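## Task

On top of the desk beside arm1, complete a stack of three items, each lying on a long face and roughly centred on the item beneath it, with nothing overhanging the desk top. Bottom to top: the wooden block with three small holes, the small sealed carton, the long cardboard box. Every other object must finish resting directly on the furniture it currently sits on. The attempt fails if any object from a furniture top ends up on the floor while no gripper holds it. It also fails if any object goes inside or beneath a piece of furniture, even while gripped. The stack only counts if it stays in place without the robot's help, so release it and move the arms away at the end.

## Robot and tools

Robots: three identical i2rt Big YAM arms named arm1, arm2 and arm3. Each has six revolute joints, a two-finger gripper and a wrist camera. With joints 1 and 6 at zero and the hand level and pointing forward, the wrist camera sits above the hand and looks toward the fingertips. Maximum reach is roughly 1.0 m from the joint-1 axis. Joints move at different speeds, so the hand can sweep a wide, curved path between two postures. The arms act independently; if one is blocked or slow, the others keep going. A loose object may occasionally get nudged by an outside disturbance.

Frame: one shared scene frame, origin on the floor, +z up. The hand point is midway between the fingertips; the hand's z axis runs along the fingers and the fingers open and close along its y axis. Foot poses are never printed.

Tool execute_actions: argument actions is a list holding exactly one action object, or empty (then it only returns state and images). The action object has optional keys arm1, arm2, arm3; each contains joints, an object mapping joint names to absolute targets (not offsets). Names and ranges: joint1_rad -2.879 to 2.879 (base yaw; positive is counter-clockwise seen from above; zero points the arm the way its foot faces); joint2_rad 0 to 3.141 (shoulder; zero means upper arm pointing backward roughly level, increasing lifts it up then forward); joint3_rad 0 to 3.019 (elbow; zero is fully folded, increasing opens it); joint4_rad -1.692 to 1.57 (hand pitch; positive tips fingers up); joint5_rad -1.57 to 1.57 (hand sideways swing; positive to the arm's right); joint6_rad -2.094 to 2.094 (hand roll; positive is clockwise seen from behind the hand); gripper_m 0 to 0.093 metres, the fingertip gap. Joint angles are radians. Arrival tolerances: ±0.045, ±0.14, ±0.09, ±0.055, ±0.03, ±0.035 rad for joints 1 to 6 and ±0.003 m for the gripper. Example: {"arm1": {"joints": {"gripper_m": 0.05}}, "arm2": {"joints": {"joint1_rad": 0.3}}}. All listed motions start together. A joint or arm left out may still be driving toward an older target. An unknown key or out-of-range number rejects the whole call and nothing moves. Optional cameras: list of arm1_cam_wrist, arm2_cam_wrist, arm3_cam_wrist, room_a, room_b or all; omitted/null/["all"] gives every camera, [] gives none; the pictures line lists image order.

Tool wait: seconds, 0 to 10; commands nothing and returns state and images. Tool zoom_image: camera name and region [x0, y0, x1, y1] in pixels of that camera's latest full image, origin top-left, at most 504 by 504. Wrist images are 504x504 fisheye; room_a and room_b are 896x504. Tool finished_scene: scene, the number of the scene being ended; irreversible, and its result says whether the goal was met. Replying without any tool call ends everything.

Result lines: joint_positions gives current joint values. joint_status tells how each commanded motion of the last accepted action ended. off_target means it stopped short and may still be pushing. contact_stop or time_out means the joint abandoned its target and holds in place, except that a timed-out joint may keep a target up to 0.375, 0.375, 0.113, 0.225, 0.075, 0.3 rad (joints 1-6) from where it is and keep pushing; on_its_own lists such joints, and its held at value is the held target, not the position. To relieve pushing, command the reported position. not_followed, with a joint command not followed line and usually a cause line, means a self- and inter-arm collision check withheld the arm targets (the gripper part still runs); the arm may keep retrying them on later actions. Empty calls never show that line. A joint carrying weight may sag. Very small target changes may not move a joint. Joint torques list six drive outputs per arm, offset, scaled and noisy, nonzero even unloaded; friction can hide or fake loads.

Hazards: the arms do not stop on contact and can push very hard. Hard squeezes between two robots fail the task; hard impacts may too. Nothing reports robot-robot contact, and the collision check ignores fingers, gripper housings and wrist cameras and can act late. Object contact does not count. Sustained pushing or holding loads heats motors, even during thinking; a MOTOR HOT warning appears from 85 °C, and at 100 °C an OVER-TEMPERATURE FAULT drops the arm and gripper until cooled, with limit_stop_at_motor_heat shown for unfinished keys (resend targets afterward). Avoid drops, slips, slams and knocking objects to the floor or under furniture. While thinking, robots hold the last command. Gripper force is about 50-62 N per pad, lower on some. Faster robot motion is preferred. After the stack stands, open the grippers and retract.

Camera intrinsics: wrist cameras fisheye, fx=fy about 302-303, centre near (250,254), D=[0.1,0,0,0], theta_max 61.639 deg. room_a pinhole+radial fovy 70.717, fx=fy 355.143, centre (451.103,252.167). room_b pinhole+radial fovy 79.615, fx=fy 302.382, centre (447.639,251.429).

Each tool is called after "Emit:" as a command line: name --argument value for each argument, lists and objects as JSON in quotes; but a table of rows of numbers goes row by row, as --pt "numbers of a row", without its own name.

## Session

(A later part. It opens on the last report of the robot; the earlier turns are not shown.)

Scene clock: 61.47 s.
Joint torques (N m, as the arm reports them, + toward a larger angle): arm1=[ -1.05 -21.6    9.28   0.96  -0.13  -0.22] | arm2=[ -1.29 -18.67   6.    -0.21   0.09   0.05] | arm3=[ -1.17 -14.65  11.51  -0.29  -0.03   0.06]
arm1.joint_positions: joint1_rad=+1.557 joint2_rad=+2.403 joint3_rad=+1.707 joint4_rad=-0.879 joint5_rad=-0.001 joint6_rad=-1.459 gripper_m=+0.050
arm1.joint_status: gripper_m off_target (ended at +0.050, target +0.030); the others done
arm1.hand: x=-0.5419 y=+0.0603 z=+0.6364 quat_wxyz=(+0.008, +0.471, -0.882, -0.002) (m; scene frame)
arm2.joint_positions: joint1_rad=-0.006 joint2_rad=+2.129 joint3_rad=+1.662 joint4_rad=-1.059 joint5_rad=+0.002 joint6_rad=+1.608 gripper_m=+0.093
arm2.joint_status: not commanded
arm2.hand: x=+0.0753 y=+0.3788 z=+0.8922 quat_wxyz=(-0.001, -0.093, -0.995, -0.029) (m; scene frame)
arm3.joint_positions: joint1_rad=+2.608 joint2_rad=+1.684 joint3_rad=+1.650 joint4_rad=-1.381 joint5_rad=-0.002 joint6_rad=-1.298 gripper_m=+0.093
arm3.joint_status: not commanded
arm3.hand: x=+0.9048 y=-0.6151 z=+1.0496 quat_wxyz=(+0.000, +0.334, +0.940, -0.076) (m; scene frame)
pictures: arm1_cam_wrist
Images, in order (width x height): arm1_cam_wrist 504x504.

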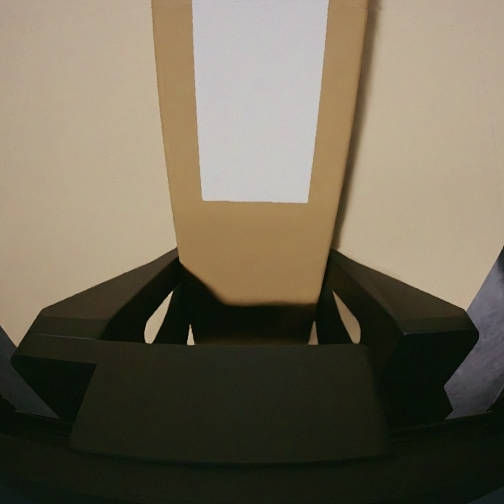

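Emit:
execute_actions --actions '[{"arm1":{"joints":{"joint1_rad":-2.254,"joint2_rad":1.80,"joint3_rad":1.45,"joint4_rad":-1.22,"joint6_rad":-1.36,"gripper_m":0.03}}}]' --cameras '["arm1_cam_wrist","room_a","room_b"]'

Emit:
zoom_image --camera "room_a" --region '[560, 120, 760, 260]'

Scene clock: 67.87 s.
Joint torques (N m, as the arm reports them, + toward a larger angle): arm1=[  0.42 -16.95   8.46   0.21  -0.22   0.05] | arm2=[ -1.11 -18.48   6.09  -0.21   0.08   0.06] | arm3=[ -1.15 -14.67  11.54  -0.28  -0.03   0.06]
arm1.joint_positions: joint1_rad=-2.262 joint2_rad=+1.813 joint3_rad=+1.453 joint4_rad=-1.213 joint5_rad=+0.000 joint6_rad=-1.376 gripper_m=+0.049
arm1.joint_status: gripper_m off_target (ended at +0.049, target +0.030); the others done
arm1.hand: x=-1.3232 y=+0.8455 z=+0.8983 quat_wxyz=(-0.003, -0.994, -0.111, +0.006) (m; scene frame)
arm2.joint_positions: joint1_rad=-0.006 joint2_rad=+2.129 joint3_rad=+1.662 joint4_rad=-1.059 joint5_rad=+0.002 joint6_rad=+1.608 gripper_m=+0.093
arm2.joint_status: not commanded
arm2.hand: x=+0.0753 y=+0.3788 z=+0.8922 quat_wxyz=(-0.001, -0.093, -0.995, -0.029) (m; scene frame)
arm3.joint_positions: joint1_rad=+2.608 joint2_rad=+1.684 joint3_rad=+1.650 joint4_rad=-1.381 joint5_rad=-0.002 joint6_rad=-1.298 gripper_m=+0.093
arm3.joint_status: not commanded
arm3.hand: x=+0.9048 y=-0.6151 z=+1.0496 quat_wxyz=(+0.000, +0.334, +0.940, -0.076) (m; scene frame)
pictures: arm1_cam_wrist, room_a, room_b
Images, in order (width x height): arm1_cam_wrist 504x504, room_a 896x504, room_b 896x504.

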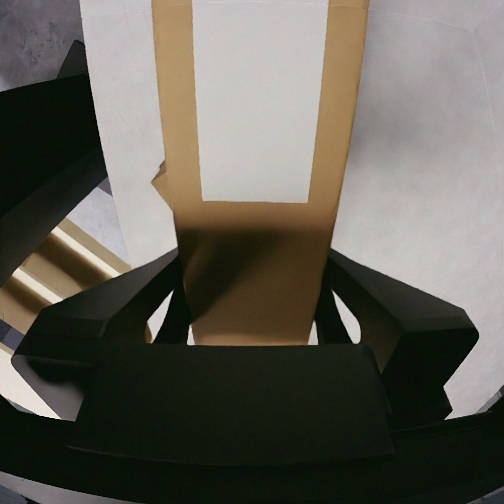

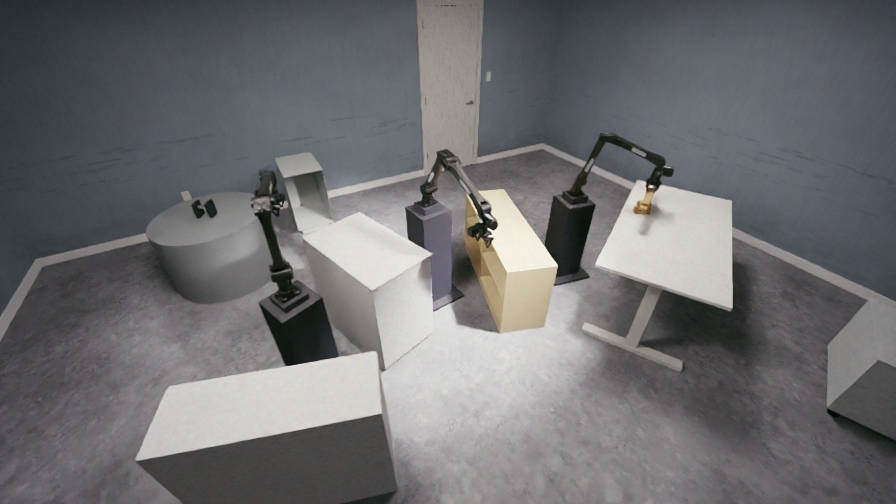

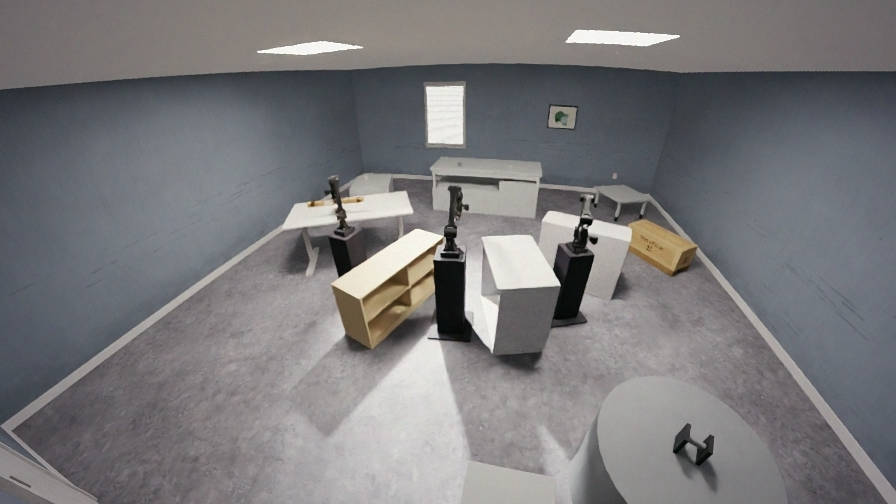

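Region (560, 120, 760, 260) of room_a's 896x504 image, scaled by 2.520, with more detail than that image has; it fills the top 353 rows of this view, and the rest is white.

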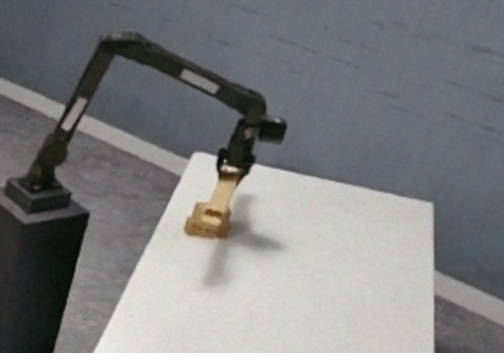

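Emit:
execute_actions --actions '[{"arm1":{"joints":{"joint1_rad":-2.262,"joint2_rad":1.845,"joint3_rad":1.36,"joint4_rad":-1.075}}}]' --cameras '["arm1_cam_wrist","room_a","room_b"]'

Emit:
zoom_image --camera "room_a" --region '[600, 160, 720, 240]'

Emit:
zoom_image --camera "room_b" --region '[270, 170, 420, 250]'

Scene clock: 69.77 s.
Joint torques (N m, as the arm reports them, + toward a larger angle): arm1=[ -0.19 -16.48   8.48   1.03  -0.31   0.05] | arm2=[ -1.28 -18.63   6.07  -0.2    0.08   0.08] | arm3=[ -1.2  -14.65  11.53  -0.3   -0.03   0.06]
arm1.joint_positions: joint1_rad=-2.262 joint2_rad=+1.853 joint3_rad=+1.357 joint4_rad=-1.086 joint5_rad=+0.002 joint6_rad=-1.376 gripper_m=+0.049
arm1.joint_status: all done
arm1.hand: x=-1.3196 y=+0.8364 z=+0.8446 quat_wxyz=(-0.007, -0.994, -0.111, +0.004) (m; scene frame)
arm2.joint_positions: joint1_rad=-0.006 joint2_rad=+2.129 joint3_rad=+1.662 joint4_rad=-1.059 joint5_rad=+0.002 joint6_rad=+1.608 gripper_m=+0.093
arm2.joint_status: not commanded
arm2.hand: x=+0.0753 y=+0.3788 z=+0.8922 quat_wxyz=(-0.001, -0.093, -0.995, -0.029) (m; scene frame)
arm3.joint_positions: joint1_rad=+2.608 joint2_rad=+1.684 joint3_rad=+1.650 joint4_rad=-1.381 joint5_rad=-0.002 joint6_rad=-1.298 gripper_m=+0.093
arm3.joint_status: not commanded
arm3.hand: x=+0.9048 y=-0.6151 z=+1.0496 quat_wxyz=(+0.000, +0.334, +0.940, -0.076) (m; scene frame)
pictures: arm1_cam_wrist, room_a, room_b
Images, in order (width x height): arm1_cam_wrist 504x504, room_a 896x504, room_b 896x504.

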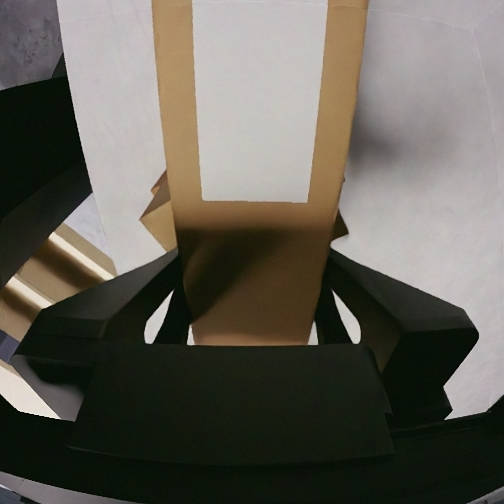

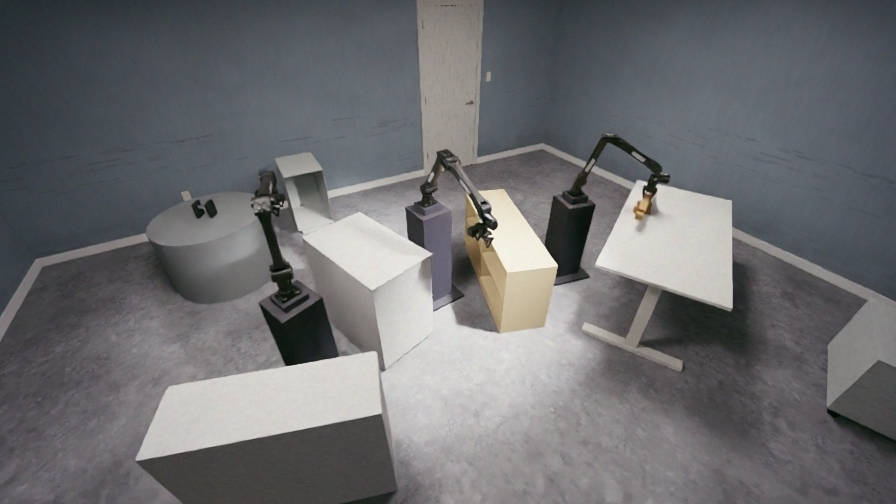

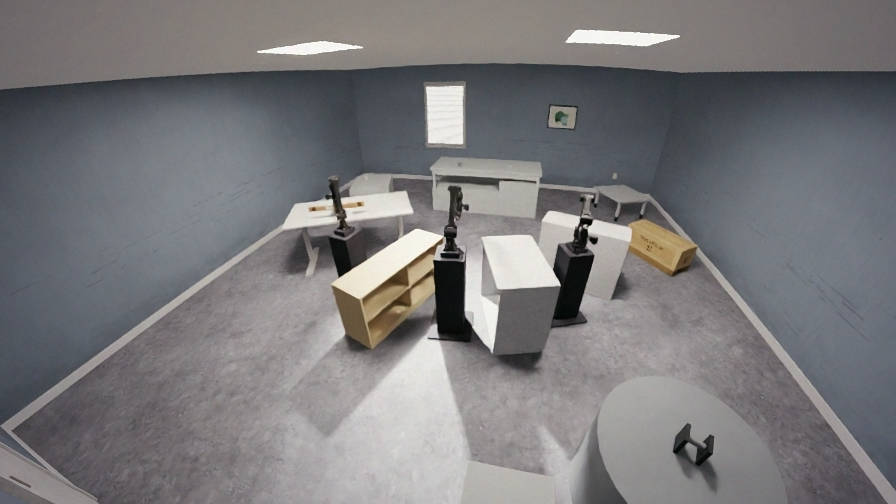

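Region (600, 160, 720, 240) of room_a's 896x504 image, scaled by 4.200, with more detail than that image has.

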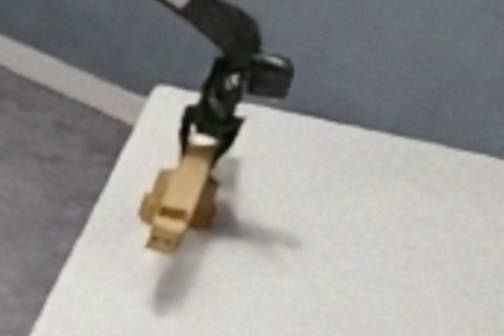

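Region (270, 170, 420, 250) of room_b's 896x504 image, scaled by 3.360, with more detail than that image has; it fills the top 269 rows of this view, and the rest is white.

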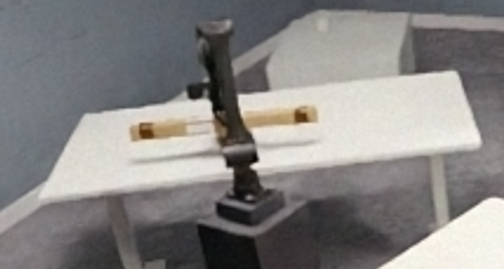

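Emit:
execute_actions --actions '[{"arm1":{"joints":{"joint2_rad":1.853,"joint3_rad":1.325,"joint4_rad":-1.045}}}]' --cameras '["arm1_cam_wrist","room_b"]'

Emit:
zoom_image --camera "room_b" --region '[290, 190, 380, 230]'

Scene clock: 70.77 s.
Joint torques (N m, as the arm reports them, + toward a larger angle): arm1=[ -0.15 -14.91   6.69   1.39  -0.33   0.05] | arm2=[ -1.37 -18.53   6.1   -0.13   0.07   0.06] | arm3=[ -1.17 -14.6   11.51  -0.3   -0.03   0.06]
arm1.joint_positions: joint1_rad=-2.262 joint2_rad=+1.844 joint3_rad=+1.343 joint4_rad=-1.062 joint5_rad=+0.003 joint6_rad=-1.376 gripper_m=+0.049
arm1.joint_status: all done
arm1.hand: x=-1.3197 y=+0.8367 z=+0.8440 quat_wxyz=(+0.001, -0.994, -0.111, +0.006) (m; scene frame)
arm2.joint_positions: joint1_rad=-0.006 joint2_rad=+2.129 joint3_rad=+1.662 joint4_rad=-1.059 joint5_rad=+0.002 joint6_rad=+1.608 gripper_m=+0.093
arm2.joint_status: not commanded
arm2.hand: x=+0.0753 y=+0.3788 z=+0.8922 quat_wxyz=(-0.001, -0.093, -0.995, -0.029) (m; scene frame)
arm3.joint_positions: joint1_rad=+2.608 joint2_rad=+1.684 joint3_rad=+1.650 joint4_rad=-1.381 joint5_rad=-0.002 joint6_rad=-1.298 gripper_m=+0.093
arm3.joint_status: not commanded
arm3.hand: x=+0.9048 y=-0.6151 z=+1.0496 quat_wxyz=(+0.000, +0.334, +0.940, -0.076) (m; scene frame)
pictures: arm1_cam_wrist, room_b
Images, in order (width x height): arm1_cam_wrist 504x504, room_b 896x504.

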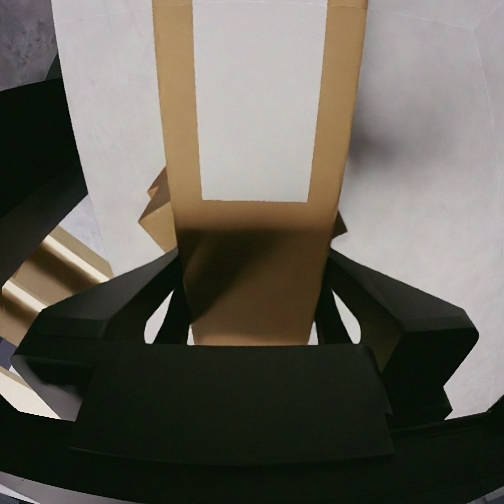

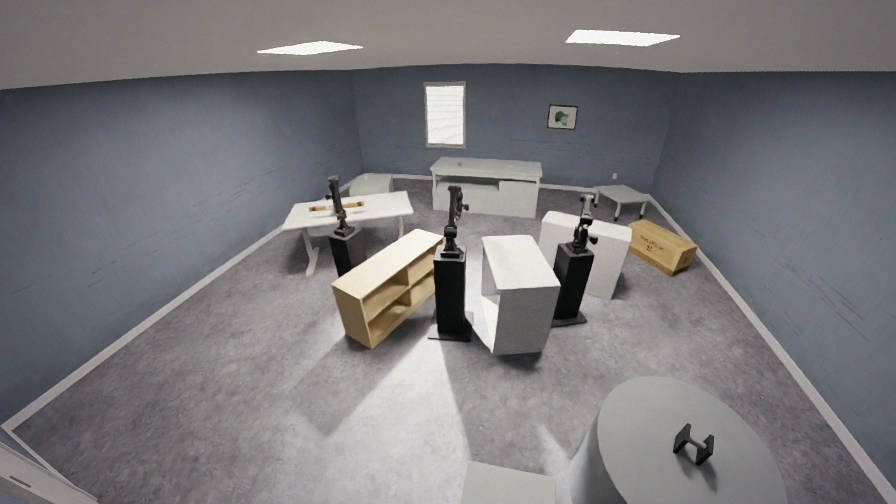

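Region (290, 190, 380, 230) of room_b's 896x504 image, scaled by 5.600, with more detail than that image has.

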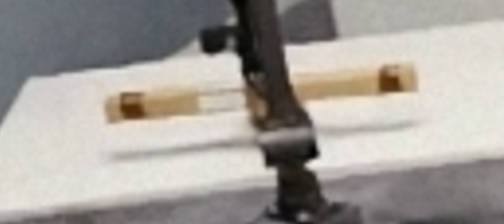

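Emit:
execute_actions --actions '[{"arm1":{"joints":{"gripper_m":0.093,"joint2_rad":1.844,"joint3_rad":1.35,"joint4_rad":-1.062}}}]' --cameras '["arm1_cam_wrist","room_a"]'

Scene clock: 71.60 s.
Joint torques (N m, as the arm reports them, + toward a larger angle): arm1=[ -0.16 -16.12   8.95   0.58  -0.33   0.05] | arm2=[ -1.51 -18.39   6.06  -0.21   0.08   0.06] | arm3=[ -1.17 -14.63  11.52  -0.29  -0.03   0.06]
arm1.joint_positions: joint1_rad=-2.262 joint2_rad=+1.844 joint3_rad=+1.343 joint4_rad=-1.062 joint5_rad=+0.003 joint6_rad=-1.375 gripper_m=+0.093
arm1.joint_status: all done
arm1.hand: x=-1.3197 y=+0.8367 z=+0.8442 quat_wxyz=(+0.002, -0.994, -0.110, +0.006) (m; scene frame)
arm2.joint_positions: joint1_rad=-0.006 joint2_rad=+2.129 joint3_rad=+1.662 joint4_rad=-1.059 joint5_rad=+0.002 joint6_rad=+1.608 gripper_m=+0.093
arm2.joint_status: not commanded
arm2.hand: x=+0.0753 y=+0.3788 z=+0.8922 quat_wxyz=(-0.001, -0.093, -0.995, -0.029) (m; scene frame)
arm3.joint_positions: joint1_rad=+2.608 joint2_rad=+1.684 joint3_rad=+1.650 joint4_rad=-1.381 joint5_rad=-0.002 joint6_rad=-1.298 gripper_m=+0.093
arm3.joint_status: not commanded
arm3.hand: x=+0.9048 y=-0.6151 z=+1.0496 quat_wxyz=(+0.000, +0.334, +0.940, -0.076) (m; scene frame)
pictures: arm1_cam_wrist, room_a
Images, in order (width x height): arm1_cam_wrist 504x504, room_a 896x504.

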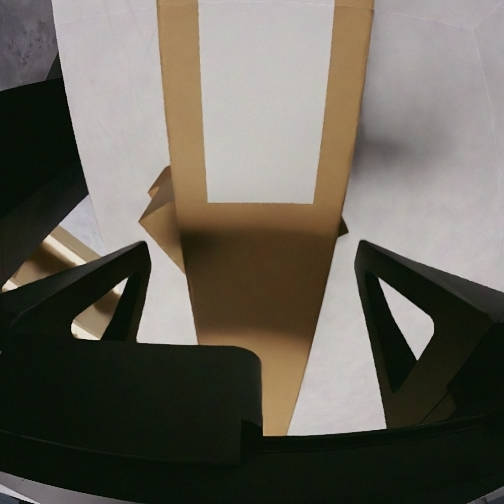

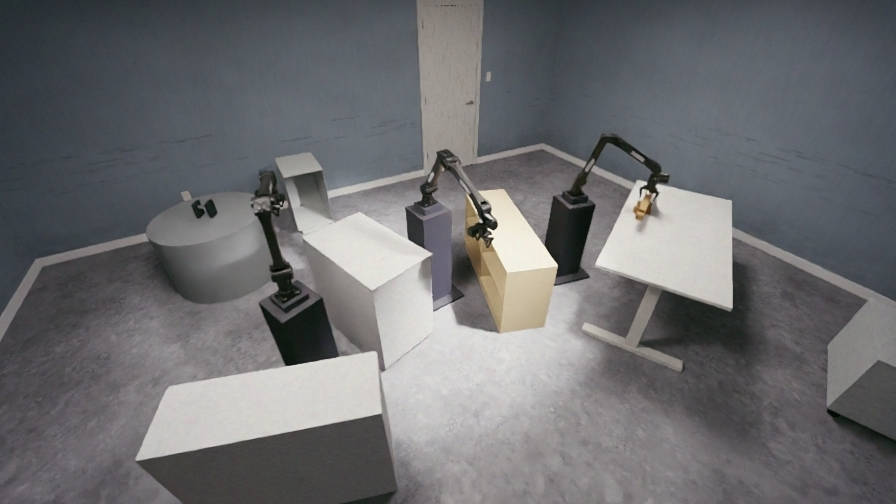

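Emit:
execute_actions --actions '[{"arm1":{"joints":{"joint2_rad":1.74,"joint3_rad":1.56,"joint4_rad":-1.38}}}]' --cameras '["arm1_cam_wrist","room_a","room_b"]'

Emit:
zoom_image --camera "room_a" --region '[600, 160, 720, 240]'

Emit:
zoom_image --camera "room_b" --region '[270, 170, 420, 250]'

Scene clock: 73.10 s.
Joint torques (N m, as the arm reports them, + toward a larger angle): arm1=[ -0.15 -14.27  11.87   0.19  -0.33   0.05] | arm2=[ -1.33 -18.55   6.03  -0.17   0.08   0.06] | arm3=[ -1.19 -14.65  11.52  -0.3   -0.03   0.06]
arm1.joint_positions: joint1_rad=-2.262 joint2_rad=+1.734 joint3_rad=+1.530 joint4_rad=-1.373 joint5_rad=+0.003 joint6_rad=-1.375 gripper_m=+0.093
arm1.joint_status: all done
arm1.hand: x=-1.3170 y=+0.8346 z=+0.9669 quat_wxyz=(-0.004, -0.994, -0.111, +0.004) (m; scene frame)
arm2.joint_positions: joint1_rad=-0.006 joint2_rad=+2.129 joint3_rad=+1.662 joint4_rad=-1.059 joint5_rad=+0.002 joint6_rad=+1.608 gripper_m=+0.093
arm2.joint_status: not commanded
arm2.hand: x=+0.0753 y=+0.3788 z=+0.8922 quat_wxyz=(-0.001, -0.093, -0.995, -0.029) (m; scene frame)
arm3.joint_positions: joint1_rad=+2.608 joint2_rad=+1.684 joint3_rad=+1.650 joint4_rad=-1.381 joint5_rad=-0.002 joint6_rad=-1.298 gripper_m=+0.093
arm3.joint_status: not commanded
arm3.hand: x=+0.9048 y=-0.6151 z=+1.0496 quat_wxyz=(+0.000, +0.334, +0.940, -0.076) (m; scene frame)
pictures: arm1_cam_wrist, room_a, room_b
Images, in order (width x height): arm1_cam_wrist 504x504, room_a 896x504, room_b 896x504.

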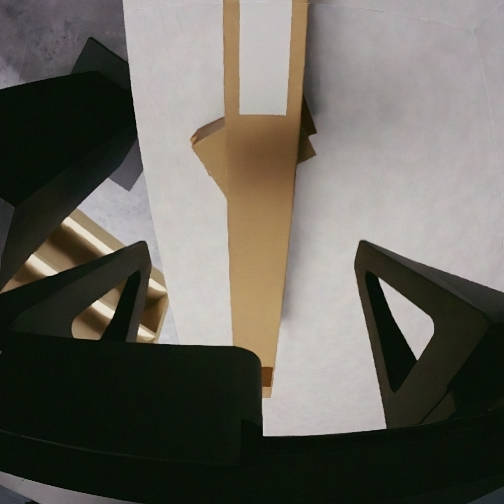

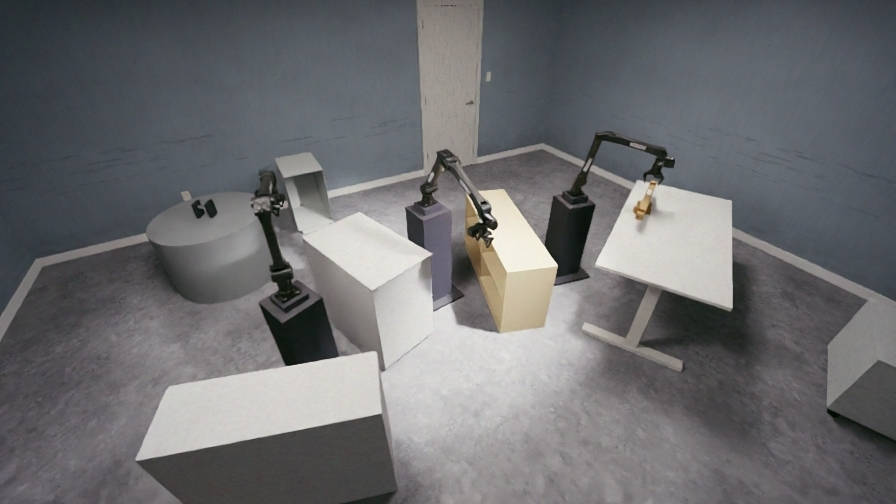

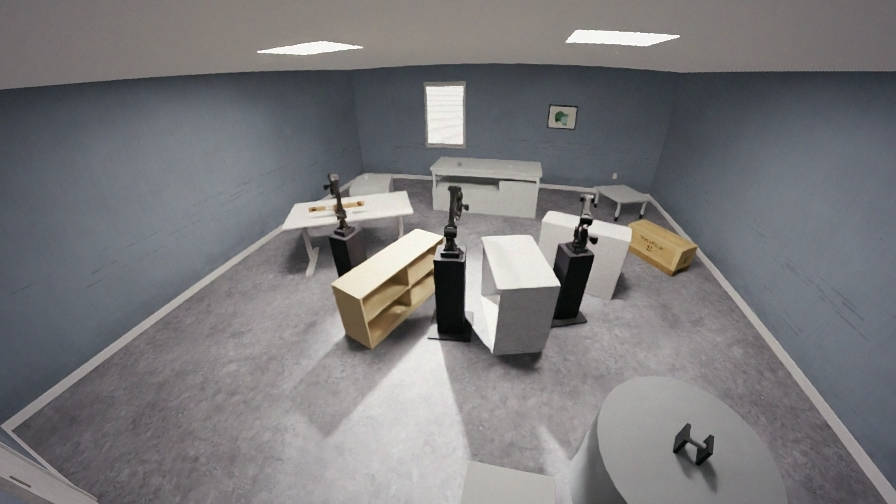

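Region (600, 160, 720, 240) of room_a's 896x504 image, scaled by 4.200, with more detail than that image has.

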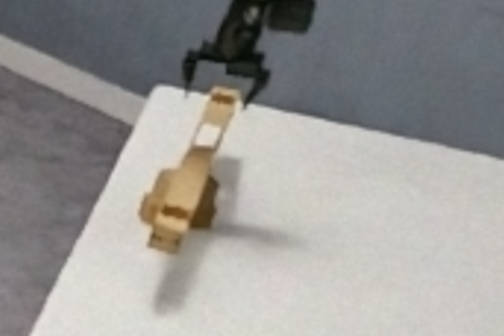

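Region (270, 170, 420, 250) of room_b's 896x504 image, scaled by 3.360, with more detail than that image has; it fills the top 269 rows of this view, and the rest is white.

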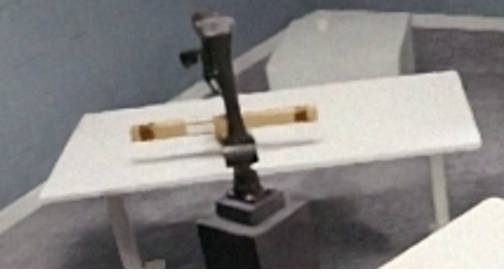

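Emit:
execute_actions --actions '[{"arm1":{"joints":{"joint2_rad":1.45,"joint3_rad":1.6,"joint4_rad":-1.5}}}]' --cameras '["room_a","room_b"]'

Scene clock: 75.07 s.
Joint torques (N m, as the arm reports them, + toward a larger angle): arm1=[ -0.19 -11.22  12.03   0.74  -0.33   0.06] | arm2=[ -1.12 -18.59   6.07  -0.18   0.07   0.07] | arm3=[ -1.17 -14.65  11.52  -0.31  -0.03   0.06]
arm1.joint_positions: joint1_rad=-2.262 joint2_rad=+1.454 joint3_rad=+1.574 joint4_rad=-1.495 joint5_rad=+0.003 joint6_rad=-1.375 gripper_m=+0.093
arm1.joint_status: all done
arm1.hand: x=-1.2946 y=+0.7890 z=+1.1157 quat_wxyz=(+0.091, -0.989, -0.109, +0.034) (m; scene frame)
arm2.joint_positions: joint1_rad=-0.006 joint2_rad=+2.129 joint3_rad=+1.662 joint4_rad=-1.059 joint5_rad=+0.002 joint6_rad=+1.608 gripper_m=+0.093
arm2.joint_status: not commanded
arm2.hand: x=+0.0753 y=+0.3788 z=+0.8922 quat_wxyz=(-0.001, -0.093, -0.995, -0.029) (m; scene frame)
arm3.joint_positions: joint1_rad=+2.608 joint2_rad=+1.684 joint3_rad=+1.650 joint4_rad=-1.381 joint5_rad=-0.002 joint6_rad=-1.298 gripper_m=+0.093
arm3.joint_status: not commanded
arm3.hand: x=+0.9048 y=-0.6151 z=+1.0496 quat_wxyz=(+0.000, +0.334, +0.940, -0.076) (m; scene frame)
pictures: room_a, room_b
Images, in order (width x height): room_a 896x504, room_b 896x504.

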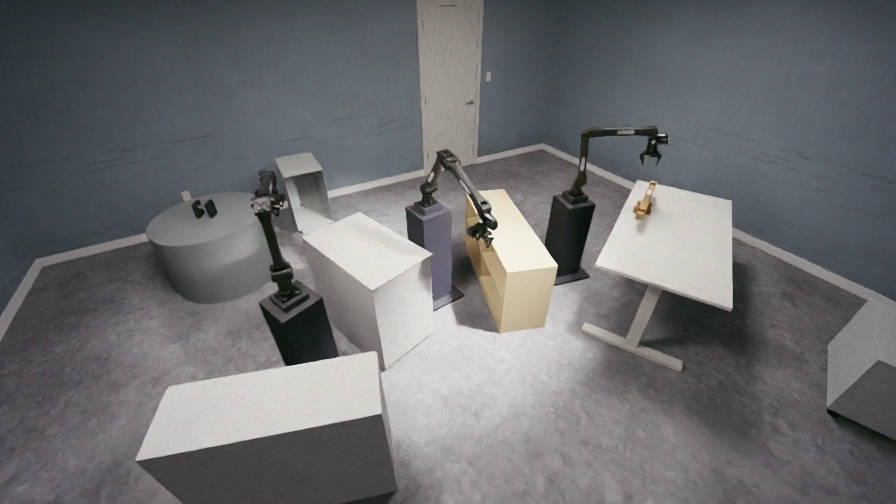

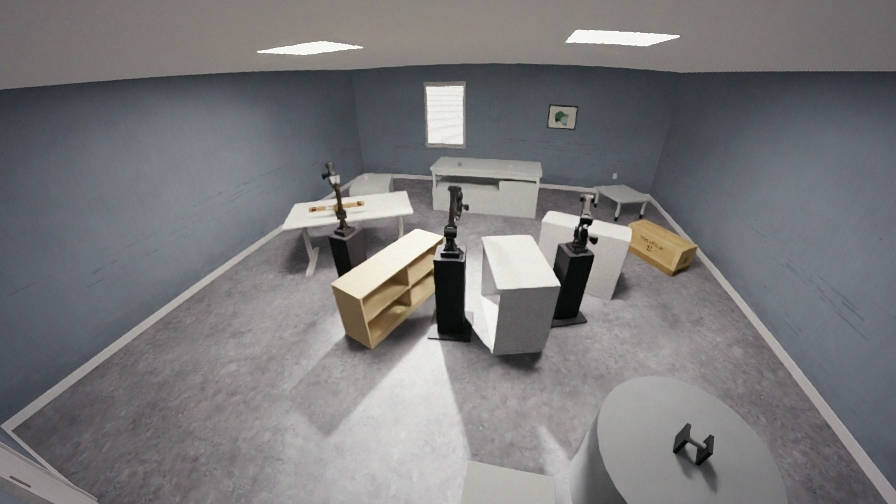

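Emit:
finished_scene --scene 2

The scene is finished: the task was done.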